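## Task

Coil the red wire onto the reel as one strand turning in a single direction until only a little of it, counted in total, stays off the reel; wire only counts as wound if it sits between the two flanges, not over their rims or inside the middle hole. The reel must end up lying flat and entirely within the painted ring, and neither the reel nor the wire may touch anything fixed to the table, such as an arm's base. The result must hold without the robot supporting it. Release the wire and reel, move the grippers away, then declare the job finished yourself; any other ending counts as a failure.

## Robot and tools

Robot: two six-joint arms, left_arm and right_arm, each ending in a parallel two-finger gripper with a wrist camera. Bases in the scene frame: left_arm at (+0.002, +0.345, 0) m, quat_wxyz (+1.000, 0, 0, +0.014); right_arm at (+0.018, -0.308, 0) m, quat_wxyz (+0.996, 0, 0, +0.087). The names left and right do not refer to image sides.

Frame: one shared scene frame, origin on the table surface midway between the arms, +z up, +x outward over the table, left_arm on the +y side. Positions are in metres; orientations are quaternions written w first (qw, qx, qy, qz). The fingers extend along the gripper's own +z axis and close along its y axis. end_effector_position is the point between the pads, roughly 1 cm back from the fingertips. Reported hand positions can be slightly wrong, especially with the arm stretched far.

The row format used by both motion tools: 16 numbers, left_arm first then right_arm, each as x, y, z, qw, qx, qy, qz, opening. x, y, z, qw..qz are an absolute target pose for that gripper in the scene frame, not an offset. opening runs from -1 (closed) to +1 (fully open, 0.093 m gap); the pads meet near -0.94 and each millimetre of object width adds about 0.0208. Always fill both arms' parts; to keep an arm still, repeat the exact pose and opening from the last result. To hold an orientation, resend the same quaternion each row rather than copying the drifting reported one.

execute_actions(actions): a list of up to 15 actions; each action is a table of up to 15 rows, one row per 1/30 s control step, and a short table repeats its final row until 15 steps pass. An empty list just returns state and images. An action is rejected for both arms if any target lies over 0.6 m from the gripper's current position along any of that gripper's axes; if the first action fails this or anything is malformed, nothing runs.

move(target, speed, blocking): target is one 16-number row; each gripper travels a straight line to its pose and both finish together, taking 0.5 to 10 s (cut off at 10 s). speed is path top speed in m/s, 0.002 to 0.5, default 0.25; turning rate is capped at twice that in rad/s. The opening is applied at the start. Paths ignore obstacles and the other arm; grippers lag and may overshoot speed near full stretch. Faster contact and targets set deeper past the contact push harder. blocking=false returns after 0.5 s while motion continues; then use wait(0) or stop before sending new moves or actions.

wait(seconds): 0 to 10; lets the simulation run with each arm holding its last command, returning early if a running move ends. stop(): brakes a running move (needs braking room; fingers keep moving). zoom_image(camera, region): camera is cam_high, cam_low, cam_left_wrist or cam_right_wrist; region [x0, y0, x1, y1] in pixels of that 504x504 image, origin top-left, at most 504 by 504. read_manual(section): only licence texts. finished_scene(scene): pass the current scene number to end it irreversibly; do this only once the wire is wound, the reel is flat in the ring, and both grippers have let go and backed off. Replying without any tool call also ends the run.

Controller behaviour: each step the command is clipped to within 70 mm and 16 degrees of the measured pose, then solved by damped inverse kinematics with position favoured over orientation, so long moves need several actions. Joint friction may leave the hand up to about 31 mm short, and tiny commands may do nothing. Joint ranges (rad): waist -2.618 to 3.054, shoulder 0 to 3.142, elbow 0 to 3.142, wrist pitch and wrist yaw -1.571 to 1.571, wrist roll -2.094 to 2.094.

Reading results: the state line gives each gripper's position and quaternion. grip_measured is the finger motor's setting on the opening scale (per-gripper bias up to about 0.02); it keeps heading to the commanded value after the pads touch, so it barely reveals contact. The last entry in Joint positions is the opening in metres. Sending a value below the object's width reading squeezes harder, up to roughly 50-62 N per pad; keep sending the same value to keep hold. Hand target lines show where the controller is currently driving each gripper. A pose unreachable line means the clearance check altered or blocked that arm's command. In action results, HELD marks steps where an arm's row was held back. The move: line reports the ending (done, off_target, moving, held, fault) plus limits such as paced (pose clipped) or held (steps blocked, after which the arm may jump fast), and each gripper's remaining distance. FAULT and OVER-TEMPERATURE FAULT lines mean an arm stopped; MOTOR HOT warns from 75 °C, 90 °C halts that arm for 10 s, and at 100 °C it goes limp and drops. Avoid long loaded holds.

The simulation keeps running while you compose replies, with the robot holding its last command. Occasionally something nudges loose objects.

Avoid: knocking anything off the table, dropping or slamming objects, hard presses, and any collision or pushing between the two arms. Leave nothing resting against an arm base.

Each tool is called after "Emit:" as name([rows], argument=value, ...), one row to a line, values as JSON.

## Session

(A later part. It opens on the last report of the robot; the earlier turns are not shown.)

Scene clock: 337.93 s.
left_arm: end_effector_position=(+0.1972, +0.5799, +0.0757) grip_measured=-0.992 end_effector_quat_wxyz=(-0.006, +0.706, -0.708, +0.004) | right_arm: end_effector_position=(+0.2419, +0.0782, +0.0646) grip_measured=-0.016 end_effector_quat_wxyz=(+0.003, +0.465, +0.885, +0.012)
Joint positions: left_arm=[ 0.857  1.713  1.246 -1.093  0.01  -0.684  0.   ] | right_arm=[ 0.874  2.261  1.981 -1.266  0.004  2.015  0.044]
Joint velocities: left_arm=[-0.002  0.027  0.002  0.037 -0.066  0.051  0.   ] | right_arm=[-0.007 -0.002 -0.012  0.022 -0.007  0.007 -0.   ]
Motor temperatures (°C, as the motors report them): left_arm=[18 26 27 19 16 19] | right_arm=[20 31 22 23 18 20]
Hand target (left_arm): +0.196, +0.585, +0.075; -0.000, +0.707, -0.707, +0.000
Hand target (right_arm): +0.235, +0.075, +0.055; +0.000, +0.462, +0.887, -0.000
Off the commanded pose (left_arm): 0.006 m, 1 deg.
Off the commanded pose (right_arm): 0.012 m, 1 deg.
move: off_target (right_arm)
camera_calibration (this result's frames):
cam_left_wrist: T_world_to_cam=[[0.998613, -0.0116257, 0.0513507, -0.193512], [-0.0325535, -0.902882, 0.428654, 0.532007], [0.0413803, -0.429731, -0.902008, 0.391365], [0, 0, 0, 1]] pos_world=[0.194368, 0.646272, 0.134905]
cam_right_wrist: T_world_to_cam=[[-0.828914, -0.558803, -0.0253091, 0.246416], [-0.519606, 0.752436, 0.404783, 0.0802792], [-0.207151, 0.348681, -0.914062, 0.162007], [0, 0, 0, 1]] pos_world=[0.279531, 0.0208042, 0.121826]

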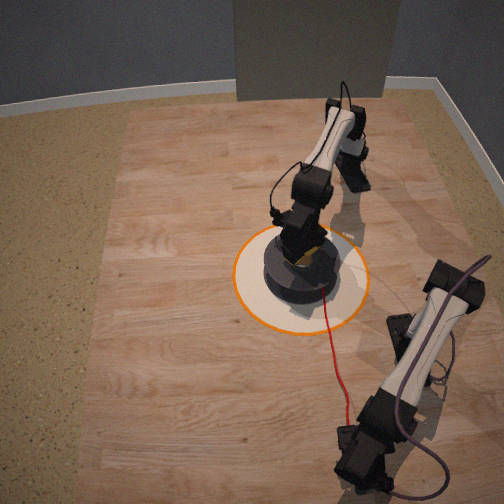

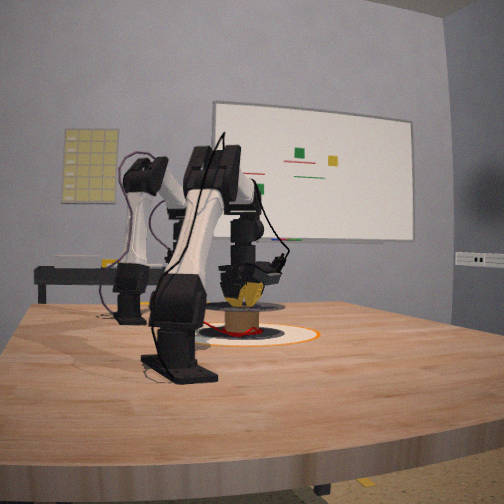

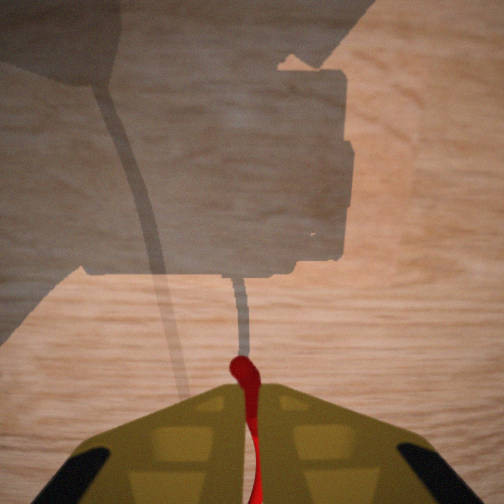

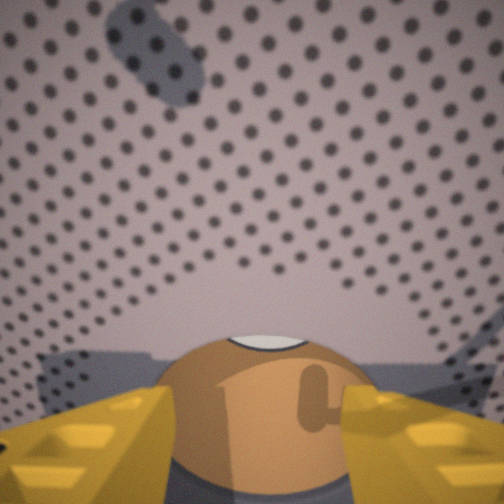

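Emit:
move(target=[0.197,0.518,0.075,0,0.707,-0.707,0,-1, 0.238,0.075,0.055,0,0.462,-0.887,0,0.0], speed=0.3)

Scene clock: 342.43 s.
left_arm: end_effector_position=(+0.1968, +0.5197, +0.0717) grip_measured=-0.992 end_effector_quat_wxyz=(+0.009, +0.708, -0.706, +0.004) | right_arm: end_effector_position=(+0.2397, +0.0806, +0.0651) grip_measured=-0.012 end_effector_quat_wxyz=(+0.009, -0.452, +0.892, +0.014)
Joint positions: left_arm=[ 0.712  1.578  1.084 -1.095  0.01  -0.834  0.   ] | right_arm=[ 0.874  2.26   1.981 -1.262 -0.014  0.11   0.045]
Joint velocities: left_arm=[ 0.022  0.007 -0.017  0.051 -0.051 -0.022  0.   ] | right_arm=[ 0.007 -0.002 -0.007  0.022 -0.022 -0.022 -0.   ]
Motor temperatures (°C, as the motors report them): left_arm=[18 26 26 19 16 19] | right_arm=[20 32 22 22 17 20]
Hand target (left_arm): +0.196, +0.518, +0.074; +0.001, +0.707, -0.707, -0.000
Hand target (right_arm): +0.238, +0.075, +0.056; -0.000, -0.462, +0.887, +0.000
Off the commanded pose (left_arm): 0.004 m, 1 deg.
Off the commanded pose (right_arm): 0.012 m, 2 deg.
move: off_target (right_arm)
camera_calibration (this result's frames):
cam_left_wrist: T_world_to_cam=[[0.999516, -0.00617092, 0.0304953, -0.19509], [-0.0191966, -0.893651, 0.448353, 0.470461], [0.0244854, -0.448721, -0.893336, 0.374388], [0, 0, 0, 1]] pos_world=[0.19486, 0.587219, 0.129471]
cam_right_wrist: T_world_to_cam=[[0.800103, -0.599573, -0.0186471, -0.141684], [-0.550864, -0.746697, 0.372818, 0.207552], [-0.237455, -0.288021, -0.927717, 0.220683], [0, 0, 0, 1]] pos_world=[0.280097, 0.13359, 0.12471]

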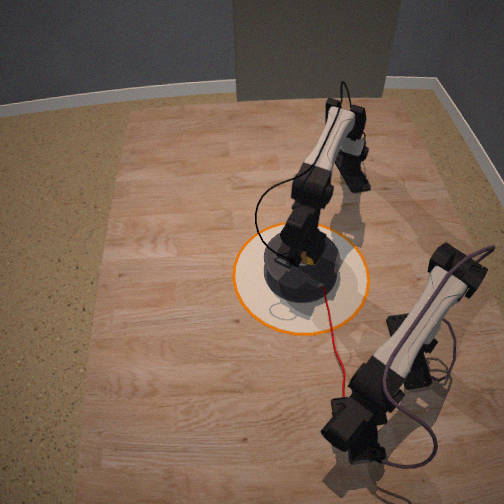

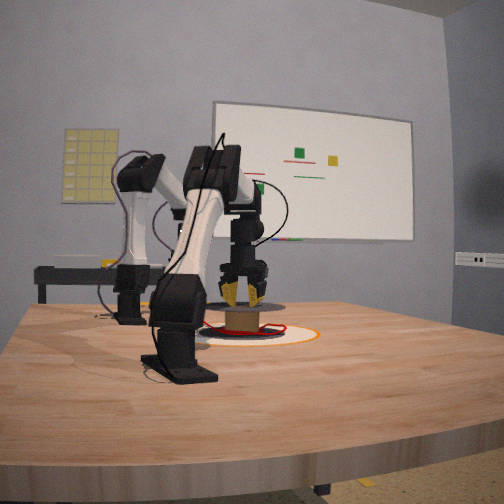

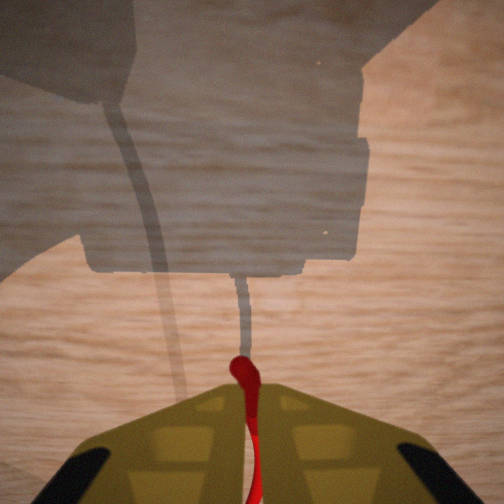

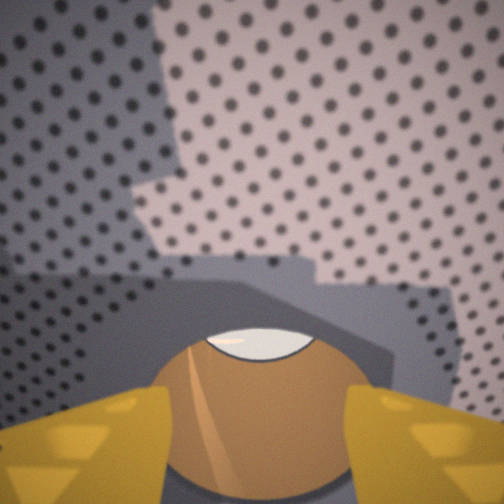

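Emit:
move(target=[0.197,0.456,0.075,0,0.707,-0.707,0,-1, 0.238,0.075,0.055,0,0.991,-0.131,0,0.0], speed=0.25)

Scene clock: 347.67 s.
left_arm: end_effector_position=(+0.2001, +0.4594, +0.0730) grip_measured=-0.992 end_effector_quat_wxyz=(+0.003, +0.708, -0.706, +0.004) | right_arm: end_effector_position=(+0.2417, +0.0794, +0.0672) grip_measured=-0.003 end_effector_quat_wxyz=(-0.016, +0.990, -0.138, +0.006)
Joint positions: left_arm=[ 0.506  1.436  0.956 -1.095  0.01  -1.04   0.   ] | right_arm=[ 0.874  2.255  1.981 -1.263  0.    -1.816  0.045]
Joint velocities: left_arm=[-0.002  0.002 -0.002 -0.066  0.022  0.007  0.   ] | right_arm=[ 0.002 -0.002 -0.012 -0.066 -0.066  0.007  0.001]
Motor temperatures (°C, as the motors report them): left_arm=[18 26 26 19 16 19] | right_arm=[20 33 22 22 17 20]
Hand target (left_arm): +0.195, +0.457, +0.074; +0.001, +0.707, -0.707, -0.000
Hand target (right_arm): +0.238, +0.075, +0.055; +0.000, +0.991, -0.131, -0.000
Off the commanded pose (left_arm): 0.005 m, 1 deg.
Off the commanded pose (right_arm): 0.013 m, 2 deg.
move: off_target (right_arm)
camera_calibration (this result's frames):
cam_left_wrist: T_world_to_cam=[[0.999191, -0.00614402, 0.0397464, -0.199458], [-0.0230058, -0.897926, 0.439544, 0.419505], [0.0329888, -0.440103, -0.897341, 0.343075], [0, 0, 0, 1]] pos_world=[0.19763, 0.526447, 0.131392]
cam_right_wrist: T_world_to_cam=[[0.283712, 0.958397, 0.0313492, -0.146213], [0.872765, -0.271629, 0.405585, -0.177094], [0.397227, -0.087709, -0.91352, 0.0524669], [0, 0, 0, 1]] pos_world=[0.175203, 0.0966275, 0.12434]

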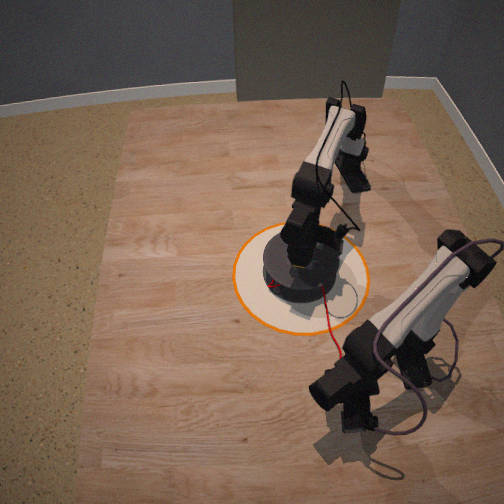

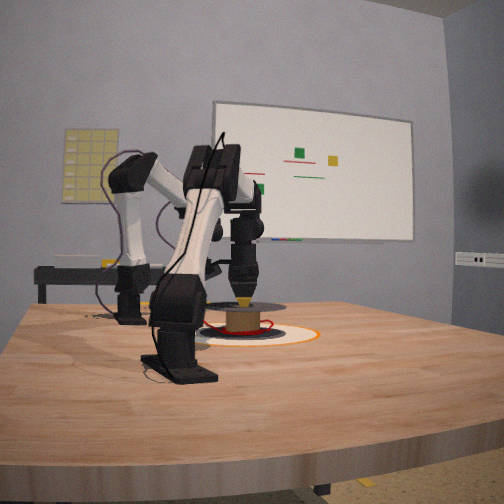

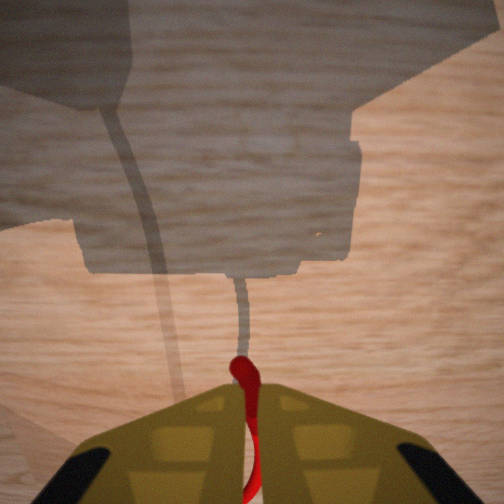

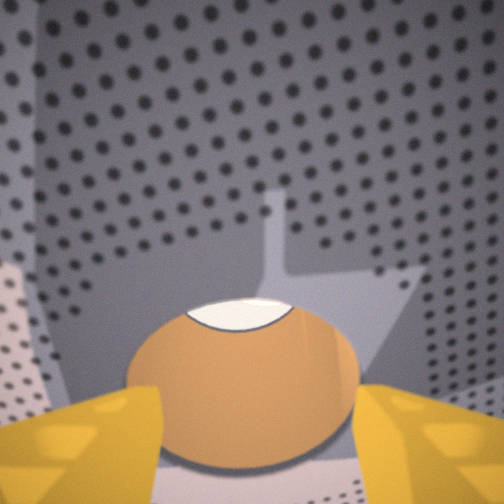

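Emit:
zoom_image(camera="cam_high", region=[220, 200, 400, 400])

Emit:
zoom_image(camera="cam_low", region=[180, 280, 330, 360])

Region (220, 200, 400, 400) of cam_high's 504x504 image, scaled by 2.520, with more detail than that image has; it fills the left 454 columns of this view, and the rest is white.

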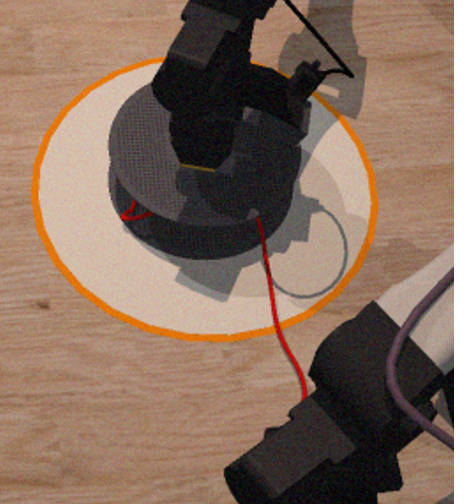

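Region (180, 280, 330, 360) of cam_low's 504x504 image, scaled by 3.360, with more detail than that image has; it fills the top 269 rows of this view, and the rest is white.

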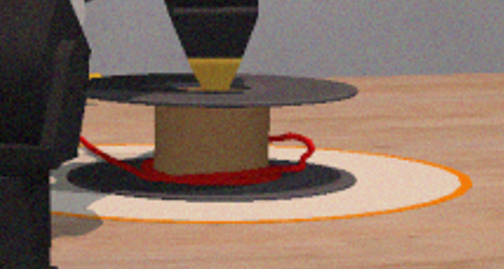

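Emit:
move(target=[0.197,0.456,0.075,0,0.707,-0.707,0,-1, 0.243,0.08,0.058,0,0.991,-0.131,0,-1], speed=0.3)

Emit:
move(target=[0.197,0.456,0.075,0,0.707,-0.707,0,-1, 0.243,0.08,0.058,0,0.5,-0.866,0,-1], speed=0.5)

Emit:
move(target=[0.197,0.456,0.075,0,0.707,-0.707,0,-1, 0.243,0.08,0.056,0,0.462,0.887,0,-1], speed=0.5)

Emit:
move(target=[0.197,0.456,0.075,0,0.707,-0.707,0,-1, 0.243,0.08,0.055,0,0.462,0.887,0,0.0], speed=0.3)

Scene clock: 349.97 s.
left_arm: end_effector_position=(+0.2007, +0.4585, +0.0730) grip_measured=-0.992 end_effector_quat_wxyz=(+0.003, +0.708, -0.706, +0.004) | right_arm: end_effector_position=(+0.2419, +0.0797, +0.0591) grip_measured=-0.999 end_effector_quat_wxyz=(-0.005, +0.991, -0.133, +0.002)
Joint positions: left_arm=[ 0.501  1.436  0.956 -1.095  0.01  -1.045  0.   ] | right_arm=[ 0.874  2.285  1.998 -1.274  0.    -1.827  0.   ]
Joint velocities: left_arm=[-0.012  0.027  0.002  0.037 -0.022  0.022  0.   ] | right_arm=[-0.002  0.002 -0.012 -0.022 -0.037 -0.095  0.   ]
Motor temperatures (°C, as the motors report them): left_arm=[18 27 26 19 16 19] | right_arm=[20 34 22 22 17 20]
Hand target (left_arm): +0.197, +0.456, +0.075; +0.000, +0.707, -0.707, +0.000
Hand target (right_arm): +0.243, +0.080, +0.058; -0.001, +0.991, -0.131, -0.000
Off the commanded pose (left_arm): 0.005 m, 1 deg.
Off the commanded pose (right_arm): 0.002 m, 1 deg.
move: done
camera_calibration (this result's frames):
cam_left_wrist: T_world_to_cam=[[0.999195, -0.00576266, 0.0396978, -0.200159], [-0.0226421, -0.89793, 0.439555, 0.41863], [0.0331129, -0.4401, -0.897338, 0.342632], [0, 0, 0, 1]] pos_world=[0.198131, 0.52554, 0.131391]
cam_right_wrist: T_world_to_cam=[[0.273684, 0.961773, 0.00943735, -0.142859], [0.880025, -0.254357, 0.401071, -0.176751], [0.38814, -0.101462, -0.915998, 0.0484714], [0, 0, 0, 1]] pos_world=[0.17583, 0.0973578, 0.116638]

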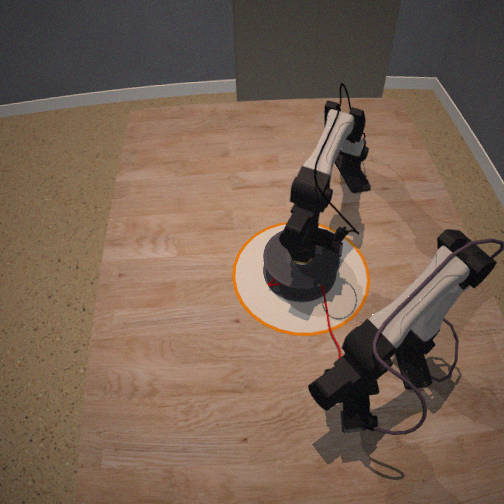

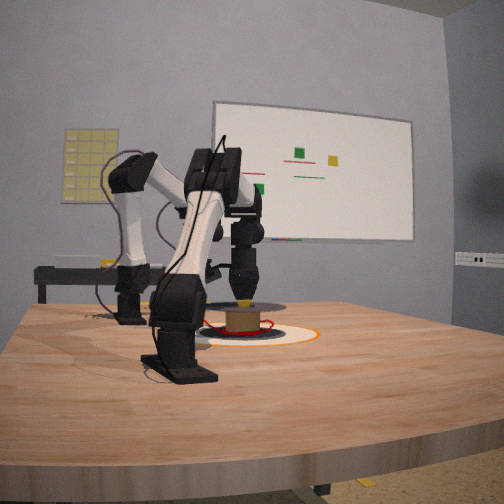

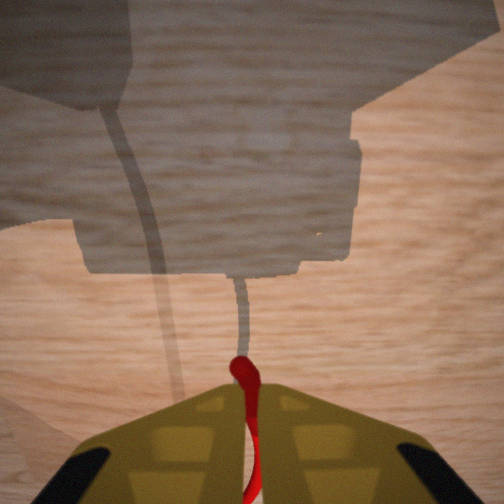

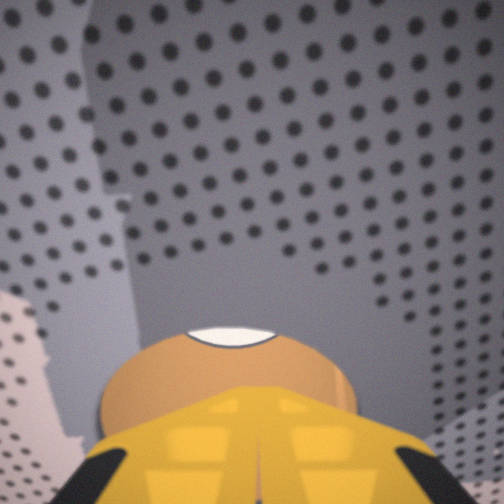

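Scene clock: 352.53 s.
left_arm: end_effector_position=(+0.2007, +0.4585, +0.0730) grip_measured=-0.992 end_effector_quat_wxyz=(+0.003, +0.708, -0.706, +0.004) | right_arm: end_effector_position=(+0.2417, +0.0793, +0.0591) grip_measured=-0.999 end_effector_quat_wxyz=(+0.004, -0.504, +0.864, +0.002)
Joint positions: left_arm=[ 0.501  1.436  0.956 -1.095  0.01  -1.046  0.   ] | right_arm=[ 0.874  2.285  1.998 -1.276  0.    -0.009  0.   ]
Joint velocities: left_arm=[-0.007 -0.012 -0.002 -0.022  0.007  0.007  0.   ] | right_arm=[-0.002 -0.002  0.002  0.022  0.037 -0.051  0.   ]
Motor temperatures (°C, as the motors report them): left_arm=[18 26 26 19 16 19] | right_arm=[20 34 22 22 17 20]
Hand target (left_arm): +0.197, +0.456, +0.075; +0.000, +0.707, -0.707, +0.000
Hand target (right_arm): +0.243, +0.080, +0.058; +0.000, -0.500, +0.866, +0.000
Off the commanded pose (left_arm): 0.005 m, 1 deg.
Off the commanded pose (right_arm): 0.002 m, 1 deg.
move: done
camera_calibration (this result's frames):
cam_left_wrist: T_world_to_cam=[[0.999197, -0.00538148, 0.0396941, -0.200334], [-0.0222979, -0.897938, 0.439556, 0.418565], [0.0332774, -0.440088, -0.897338, 0.342593], [0, 0, 0, 1]] pos_world=[0.198105, 0.525539, 0.131391]
cam_right_wrist: T_world_to_cam=[[0.865548, -0.500824, -0.00108533, -0.168858], [-0.460763, -0.797158, 0.390174, 0.191106], [-0.196274, -0.337214, -0.920741, 0.208743], [0, 0, 0, 1]] pos_world=[0.27518, 0.138164, 0.117451]

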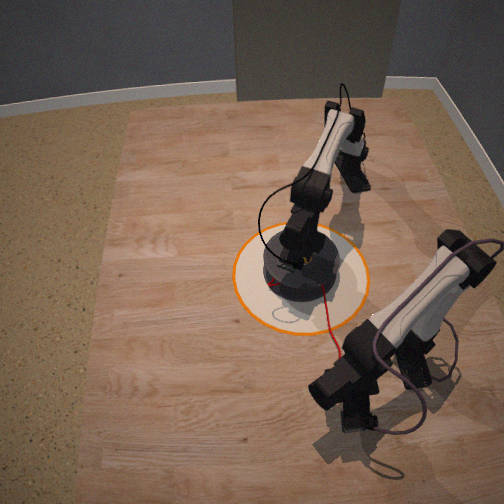

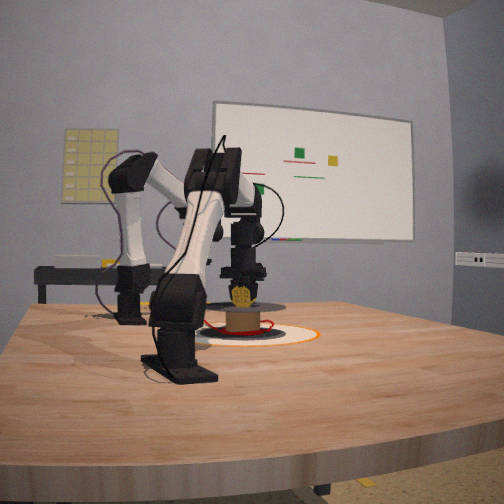

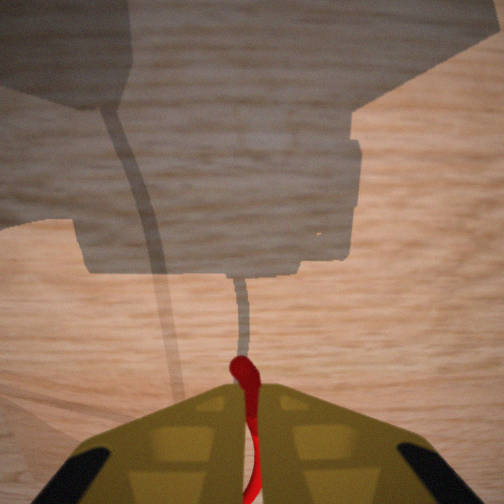

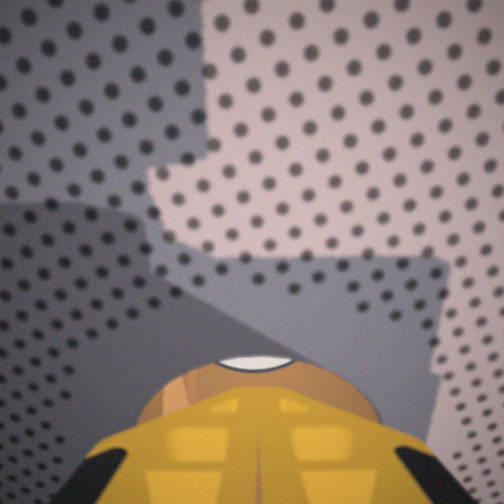

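Scene clock: 355.30 s.
left_arm: end_effector_position=(+0.2007, +0.4585, +0.0730) grip_measured=-0.992 end_effector_quat_wxyz=(+0.003, +0.708, -0.706, +0.004) | right_arm: end_effector_position=(+0.2417, +0.0793, +0.0591) grip_measured=-0.999 end_effector_quat_wxyz=(+0.000, +0.458, +0.889, +0.005)
Joint positions: left_arm=[ 0.501  1.436  0.956 -1.095  0.01  -1.046  0.   ] | right_arm=[ 0.874  2.285  1.998 -1.276  0.     1.999  0.   ]
Joint velocities: left_arm=[-0.012 -0.027  0.012 -0.007  0.066 -0.095  0.   ] | right_arm=[ 0.007  0.002 -0.017 -0.007  0.022  0.007  0.   ]
Motor temperatures (°C, as the motors report them): left_arm=[18 26 26 19 16 19] | right_arm=[20 35 22 22 17 20]
Hand target (left_arm): +0.197, +0.456, +0.075; +0.000, +0.707, -0.707, +0.000
Hand target (right_arm): +0.243, +0.080, +0.056; -0.000, +0.462, +0.887, +0.000
Off the commanded pose (left_arm): 0.005 m, 1 deg.
Off the commanded pose (right_arm): 0.003 m, 1 deg.
move: done
camera_calibration (this result's frames):
cam_left_wrist: T_world_to_cam=[[0.999197, -0.00538148, 0.0396941, -0.200334], [-0.0222979, -0.897938, 0.439556, 0.418565], [0.0332774, -0.440088, -0.897338, 0.342593], [0, 0, 0, 1]] pos_world=[0.198105, 0.525539, 0.131391]
cam_right_wrist: T_world_to_cam=[[-0.820009, -0.572272, -0.00947826, 0.2447], [-0.527154, 0.748702, 0.401939, 0.0838717], [-0.222922, 0.33459, -0.915617, 0.161608], [0, 0, 0, 1]] pos_world=[0.280895, 0.0231674, 0.116579]

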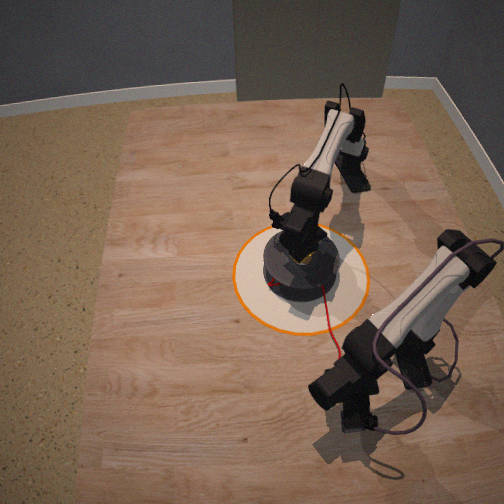

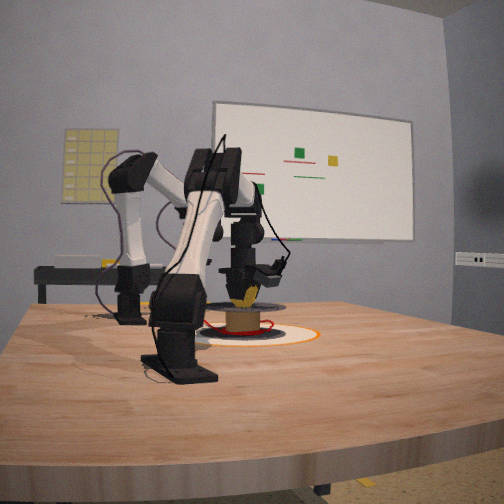

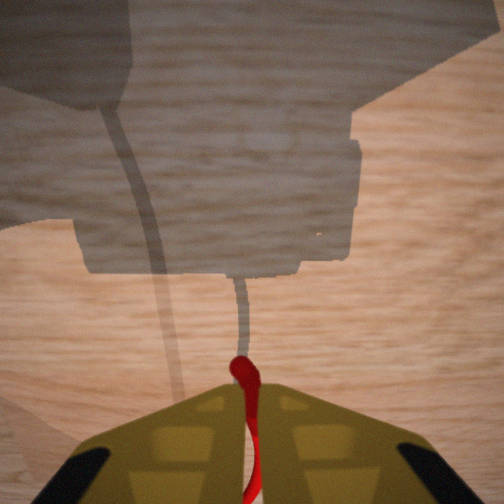

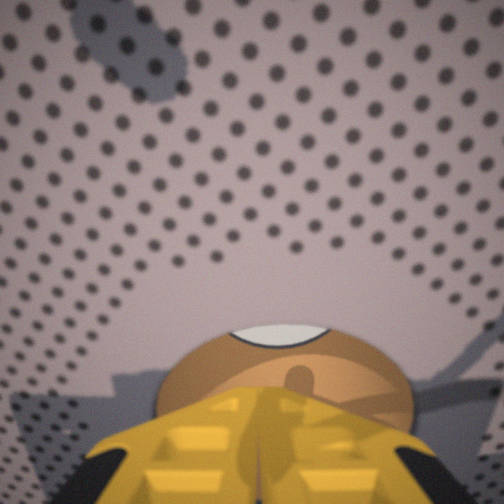

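Scene clock: 356.00 s.
left_arm: end_effector_position=(+0.2007, +0.4585, +0.0730) grip_measured=-0.992 end_effector_quat_wxyz=(+0.003, +0.708, -0.706, +0.004) | right_arm: end_effector_position=(+0.2413, +0.0787, +0.0623) grip_measured=-0.057 end_effector_quat_wxyz=(+0.000, +0.459, +0.889, +0.006)
Joint positions: left_arm=[ 0.501  1.436  0.956 -1.095  0.01  -1.046  0.   ] | right_arm=[ 0.874  2.277  1.998 -1.28   0.     2.     0.042]
Joint velocities: left_arm=[-0.002  0.022 -0.012  0.007 -0.022 -0.007  0.   ] | right_arm=[-0.002  0.002  0.012 -0.022 -0.007 -0.037 -0.001]
Motor temperatures (°C, as the motors report them): left_arm=[18 26 26 19 16 19] | right_arm=[20 35 22 22 17 20]
Hand target (left_arm): +0.197, +0.456, +0.075; +0.000, +0.707, -0.707, +0.000
Hand target (right_arm): +0.243, +0.080, +0.055; -0.000, +0.462, +0.887, +0.000
Off the commanded pose (left_arm): 0.005 m, 1 deg.
Off the commanded pose (right_arm): 0.008 m, 1 deg.
move: done
camera_calibration (this result's frames):
cam_left_wrist: T_world_to_cam=[[0.999197, -0.00538148, 0.0396941, -0.200334], [-0.0222979, -0.897938, 0.439556, 0.418565], [0.0332774, -0.440088, -0.897338, 0.342593], [0, 0, 0, 1]] pos_world=[0.198105, 0.525539, 0.131391]
cam_right_wrist: T_world_to_cam=[[-0.820865, -0.570992, -0.0122335, 0.244368], [-0.526619, 0.748438, 0.403129, 0.0826581], [-0.221027, 0.337356, -0.915062, 0.163994], [0, 0, 0, 1]] pos_world=[0.280369, 0.022343, 0.119732]

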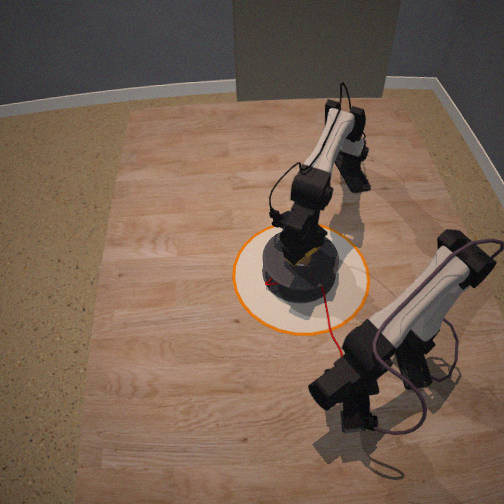

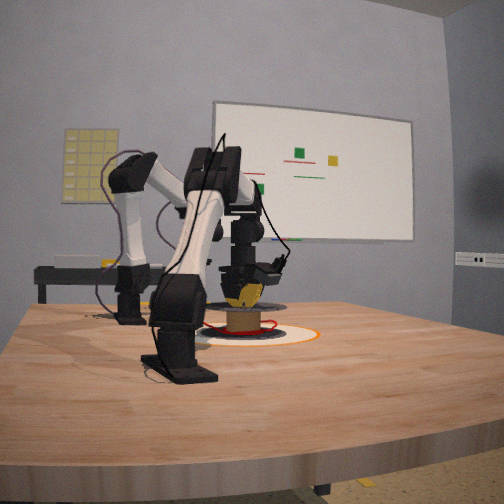

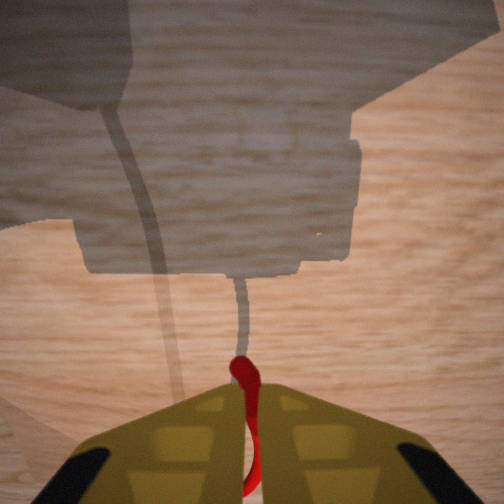

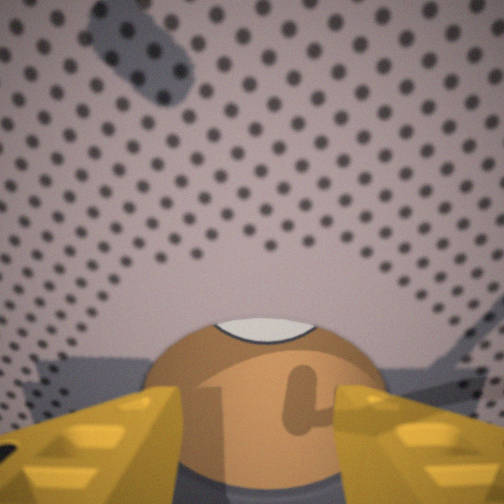

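Emit:
move(target=[0.197,0.50,0.075,0,0.707,-0.707,0,-1, 0.241,0.076,0.05,0,0.462,0.887,0,0.12], speed=0.05)

Scene clock: 357.70 s.
left_arm: end_effector_position=(+0.1952, +0.4928, +0.0745) grip_measured=-0.992 end_effector_quat_wxyz=(+0.002, +0.707, -0.707, +0.005) | right_arm: end_effector_position=(+0.2415, +0.0789, +0.0627) grip_measured=-0.057 end_effector_quat_wxyz=(+0.000, +0.459, +0.888, +0.007)
Joint positions: left_arm=[ 0.634  1.491  1.012 -1.095  0.01  -0.91   0.   ] | right_arm=[ 0.874  2.276  1.998 -1.279  0.     2.001  0.042]
Joint velocities: left_arm=[-0.012  0.002  0.012 -0.066 -0.037  0.066  0.   ] | right_arm=[-0.007 -0.012 -0.027 -0.037  0.007 -0.037 -0.001]
Motor temperatures (°C, as the motors report them): left_arm=[18 26 26 19 16 19] | right_arm=[20 35 22 21 17 20]
Hand target (left_arm): +0.198, +0.500, +0.075; -0.000, +0.707, -0.707, +0.000
Hand target (right_arm): +0.241, +0.076, +0.050; -0.000, +0.462, +0.887, -0.001
Off the commanded pose (left_arm): 0.007 m, 1 deg.
Off the commanded pose (right_arm): 0.013 m, 1 deg.
move: off_target (right_arm)
camera_calibration (this result's frames):
cam_left_wrist: T_world_to_cam=[[0.999142, -0.0076675, 0.040697, -0.193738], [-0.0247885, -0.89795, 0.439399, 0.449008], [0.0331748, -0.44003, -0.89737, 0.359252], [0, 0, 0, 1]] pos_world=[0.192784, 0.559784, 0.132973]
cam_right_wrist: T_world_to_cam=[[-0.82129, -0.570348, -0.0136096, 0.244713], [-0.526353, 0.748304, 0.403725, 0.0823485], [-0.22008, 0.338739, -0.914779, 0.163898], [0, 0, 0, 1]] pos_world=[0.280395, 0.022431, 0.120015]

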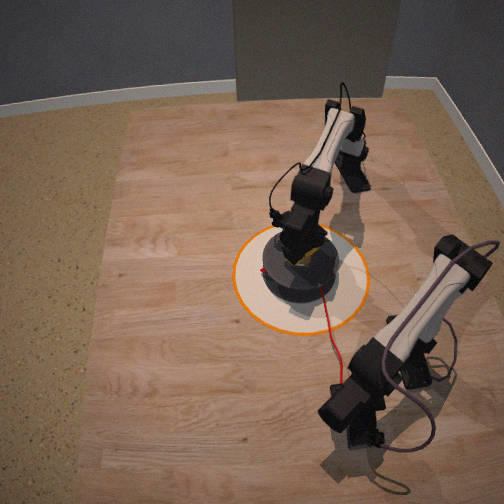

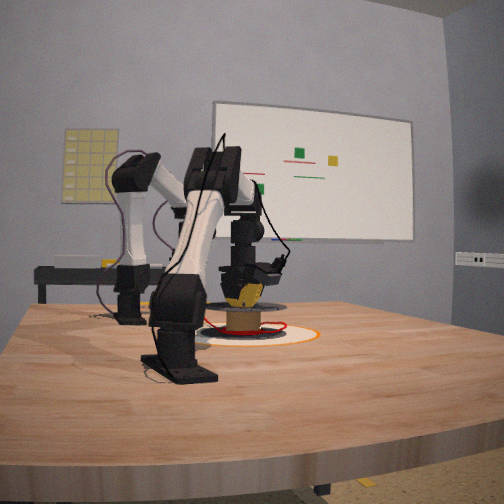

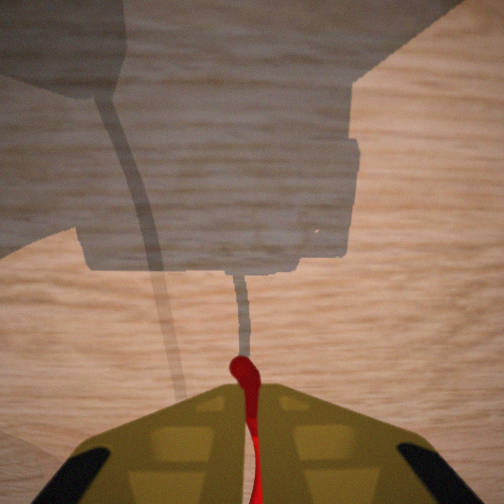

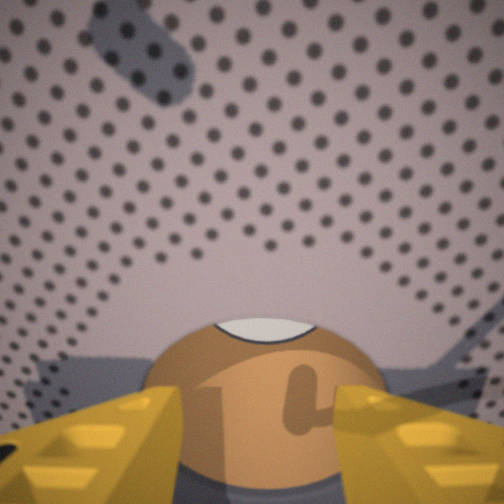

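Emit:
move(target=[0.197,0.462,0.17,0,0.707,-0.707,0,-1, 0.241,0.076,0.05,0,0.462,0.887,0,0.12], speed=0.08)

Scene clock: 361.27 s.
left_arm: end_effector_position=(+0.1969, +0.4629, +0.1606) grip_measured=-0.992 end_effector_quat_wxyz=(+0.014, +0.708, -0.706, +0.002) | right_arm: end_effector_position=(+0.2415, +0.0789, +0.0627) grip_measured=-0.057 end_effector_quat_wxyz=(+0.000, +0.459, +0.888, +0.007)
Joint positions: left_arm=[ 0.526  1.431  1.302 -1.467  0.01  -1.02   0.   ] | right_arm=[ 0.874  2.276  1.998 -1.279  0.     2.001  0.042]
Joint velocities: left_arm=[-0.002  0.002 -0.002  0.022  0.022 -0.022  0.   ] | right_arm=[-0.012 -0.002  0.022  0.037 -0.007 -0.037  0.   ]
Motor temperatures (°C, as the motors report them): left_arm=[18 26 26 19 16 19] | right_arm=[20 36 22 21 17 20]
Hand target (left_arm): +0.196, +0.462, +0.170; +0.000, +0.707, -0.707, -0.000
Hand target (right_arm): +0.241, +0.076, +0.050; -0.000, +0.462, +0.887, -0.001
Off the commanded pose (left_arm): 0.009 m, 2 deg.
Off the commanded pose (right_arm): 0.013 m, 1 deg.
move: off_target (right_arm)
camera_calibration (this result's frames):
cam_left_wrist: T_world_to_cam=[[0.999765, -0.00578533, 0.0208722, -0.196932], [-0.0145697, -0.892686, 0.450444, 0.378168], [0.0160263, -0.450643, -0.892561, 0.430764], [0, 0, 0, 1]] pos_world=[0.195492, 0.530567, 0.21825]
cam_right_wrist: T_world_to_cam=[[-0.82129, -0.570348, -0.0136096, 0.244713], [-0.526353, 0.748304, 0.403725, 0.0823485], [-0.22008, 0.338739, -0.914779, 0.163898], [0, 0, 0, 1]] pos_world=[0.280395, 0.022431, 0.120015]

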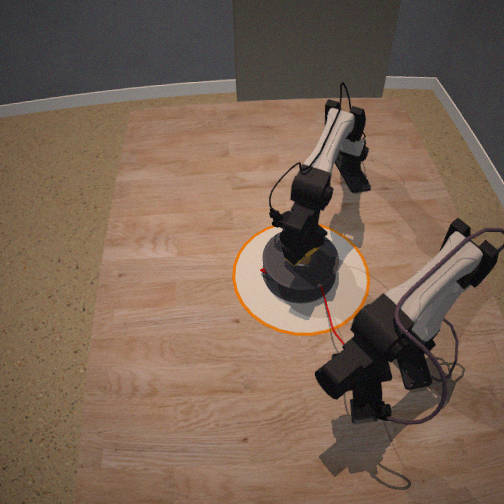

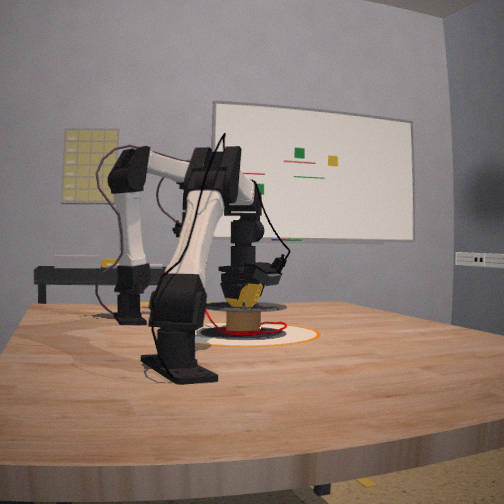

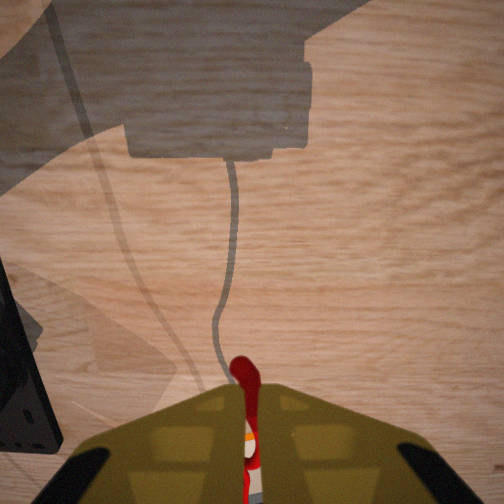

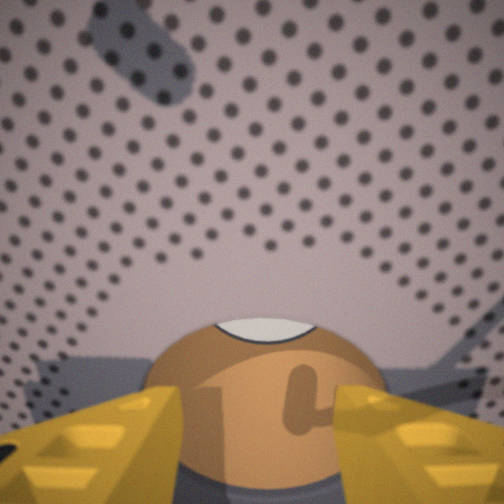

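Emit:
move(target=[0.197,0.378,0.158,0,0.707,-0.707,0,-1, 0.241,0.076,0.05,0,0.462,-0.887,0,0.12], speed=0.25)

Emit:
zoom_image(camera="cam_low", region=[170, 260, 330, 360])

Emit:
zoom_image(camera="cam_high", region=[220, 200, 400, 400])

Scene clock: 366.57 s.
left_arm: end_effector_position=(+0.1980, +0.3795, +0.1568) grip_measured=-0.992 end_effector_quat_wxyz=(+0.010, +0.708, -0.706, -0.001) | right_arm: end_effector_position=(+0.2435, +0.0826, +0.0636) grip_measured=+0.007 end_effector_quat_wxyz=(+0.014, -0.454, +0.891, +0.009)
Joint positions: left_arm=[ 0.157  1.312  1.193 -1.469  0.01  -1.389  0.   ] | right_arm=[ 0.874  2.274  1.998 -1.262 -0.     0.105  0.046]
Joint velocities: left_arm=[-0.012 -0.002 -0.002 -0.051  0.007 -0.022  0.   ] | right_arm=[-0.022  0.007 -0.012 -0.066  0.066 -0.125  0.001]
Motor temperatures (°C, as the motors report them): left_arm=[18 26 26 19 16 19] | right_arm=[20 37 22 21 17 20]
Hand target (left_arm): +0.195, +0.379, +0.157; +0.002, +0.707, -0.707, -0.001
Hand target (right_arm): +0.241, +0.076, +0.050; -0.001, -0.462, +0.887, +0.000
Off the commanded pose (left_arm): 0.002 m, 1 deg.
Off the commanded pose (right_arm): 0.015 m, 2 deg.
move: off_target (right_arm)
camera_calibration (this result's frames):
cam_left_wrist: T_world_to_cam=[[0.99973, -0.00607867, 0.0224174, -0.198545], [-0.0153714, -0.896707, 0.442357, 0.308412], [0.0174129, -0.442582, -0.896559, 0.387131], [0, 0, 0, 1]] pos_world=[0.196492, 0.446686, 0.215109]
cam_right_wrist: T_world_to_cam=[[0.803426, -0.595382, -0.00520106, -0.145583], [-0.551947, -0.748033, 0.368513, 0.212355], [-0.223296, -0.293202, -0.929608, 0.217854], [0, 0, 0, 1]] pos_world=[0.28282, 0.136046, 0.123506]

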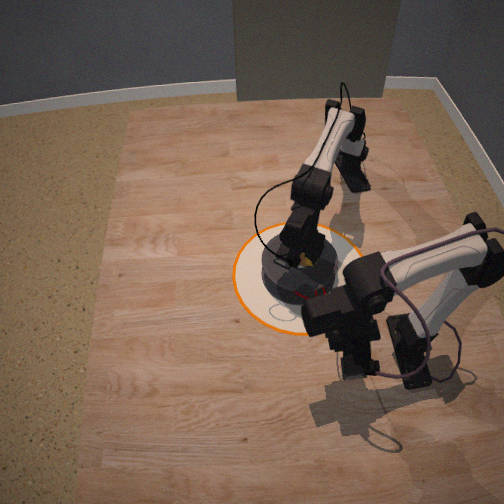

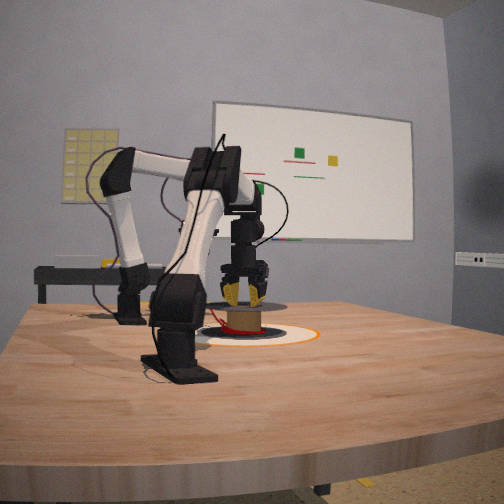

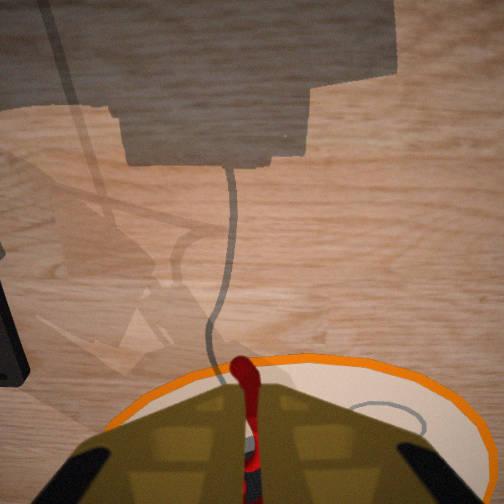

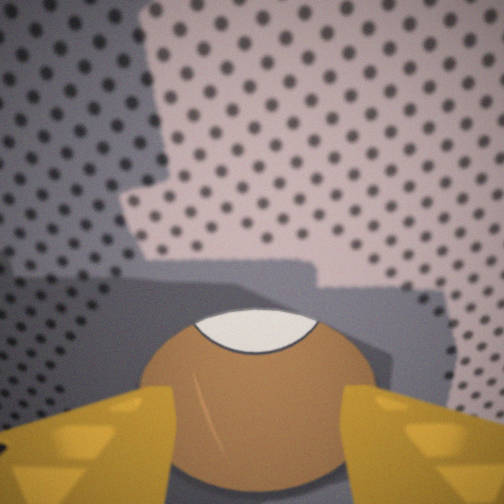

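Region (170, 260, 330, 360) of cam_low's 504x504 image, scaled by 3.150, with more detail than that image has; it fills the top 315 rows of this view, and the rest is white.

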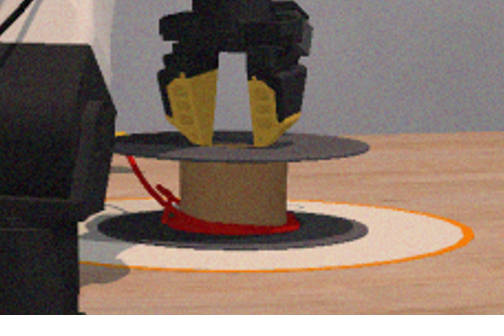

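Region (220, 200, 400, 400) of cam_high's 504x504 image, scaled by 2.520, with more detail than that image has; it fills the left 454 columns of this view, and the rest is white.

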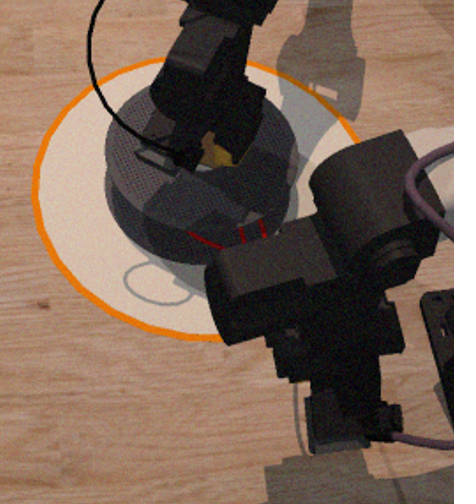

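Emit:
move(target=[0.20,0.312,0.128,0,0.707,-0.707,0,-1, 0.241,0.078,0.048,0,0.991,-0.131,0,0.12], speed=0.2)

Emit:
zoom_image(camera="cam_low", region=[170, 260, 330, 360])

Scene clock: 373.03 s.
left_arm: end_effector_position=(+0.1982, +0.3129, +0.1279) grip_measured=-0.992 end_effector_quat_wxyz=(+0.012, +0.708, -0.706, -0.008) | right_arm: end_effector_position=(+0.2350, +0.0769, +0.0650) grip_measured=+0.084 end_effector_quat_wxyz=(-0.004, +0.990, -0.144, -0.013)
Joint positions: left_arm=[-0.18   1.312  1.078 -1.362  0.01  -1.725  0.   ] | right_arm=[ 0.874  2.271  1.998 -1.301 -0.027 -1.805  0.049]
Joint velocities: left_arm=[ 0.002  0.012  0.002  0.095 -0.007  0.037  0.   ] | right_arm=[-0.002 -0.007 -0.002 -0.007  0.037  0.007  0.002]
Motor temperatures (°C, as the motors report them): left_arm=[18 26 26 19 16 19] | right_arm=[20 38 22 21 17 20]
Hand target (left_arm): +0.198, +0.313, +0.128; +0.001, +0.707, -0.707, -0.002
Hand target (right_arm): +0.240, +0.077, +0.049; +0.001, +0.991, -0.132, -0.001
Off the commanded pose (left_arm): 0.002 m, 2 deg.
Off the commanded pose (right_arm): 0.018 m, 2 deg.
move: off_target (right_arm)
camera_calibration (this result's frames):
cam_left_wrist: T_world_to_cam=[[0.999921, -0.00704292, 0.0104039, -0.196755], [-0.0108762, -0.89978, 0.436209, 0.262351], [0.006289, -0.436288, -0.899785, 0.332353], [0, 0, 0, 1]] pos_world=[0.197503, 0.379674, 0.186653]
cam_right_wrist: T_world_to_cam=[[0.294602, 0.955617, 0.00220769, -0.14224], [0.886267, -0.274085, 0.373373, -0.171837], [0.357406, -0.10804, -0.927679, 0.0647494], [0, 0, 0, 1]] pos_world=[0.171056, 0.0958247, 0.12454]

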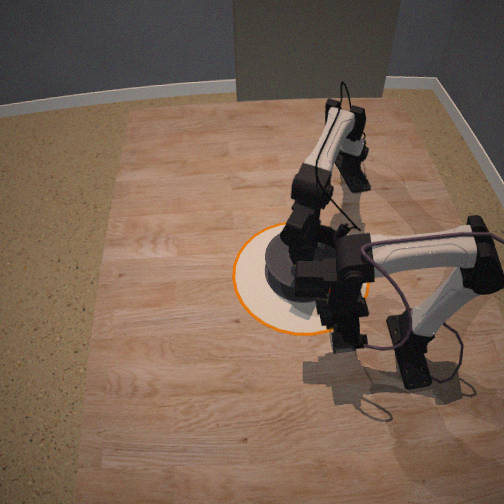

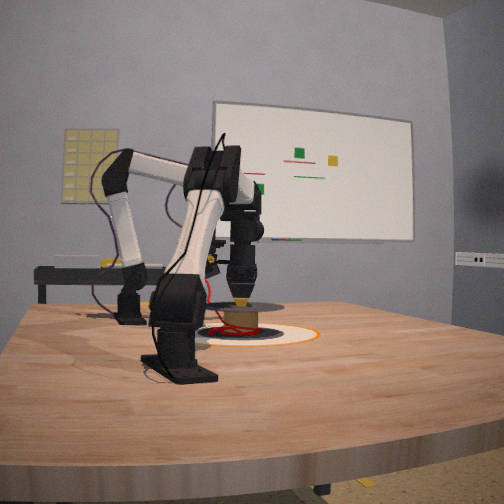

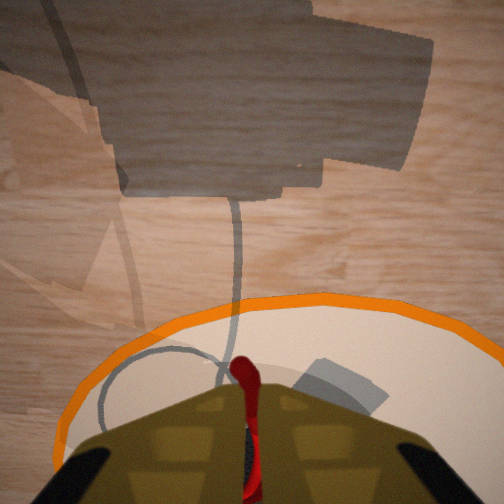

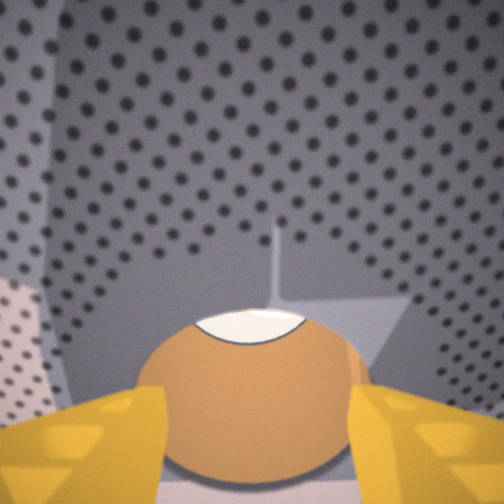

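Region (170, 260, 330, 360) of cam_low's 504x504 image, scaled by 3.150, with more detail than that image has; it fills the top 315 rows of this view, and the rest is white.

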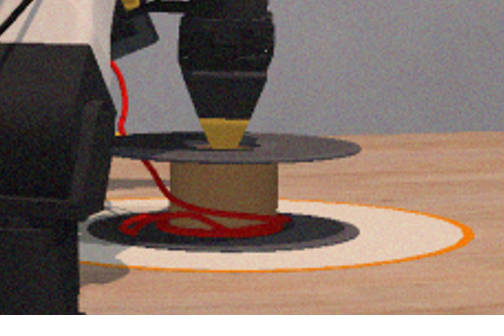

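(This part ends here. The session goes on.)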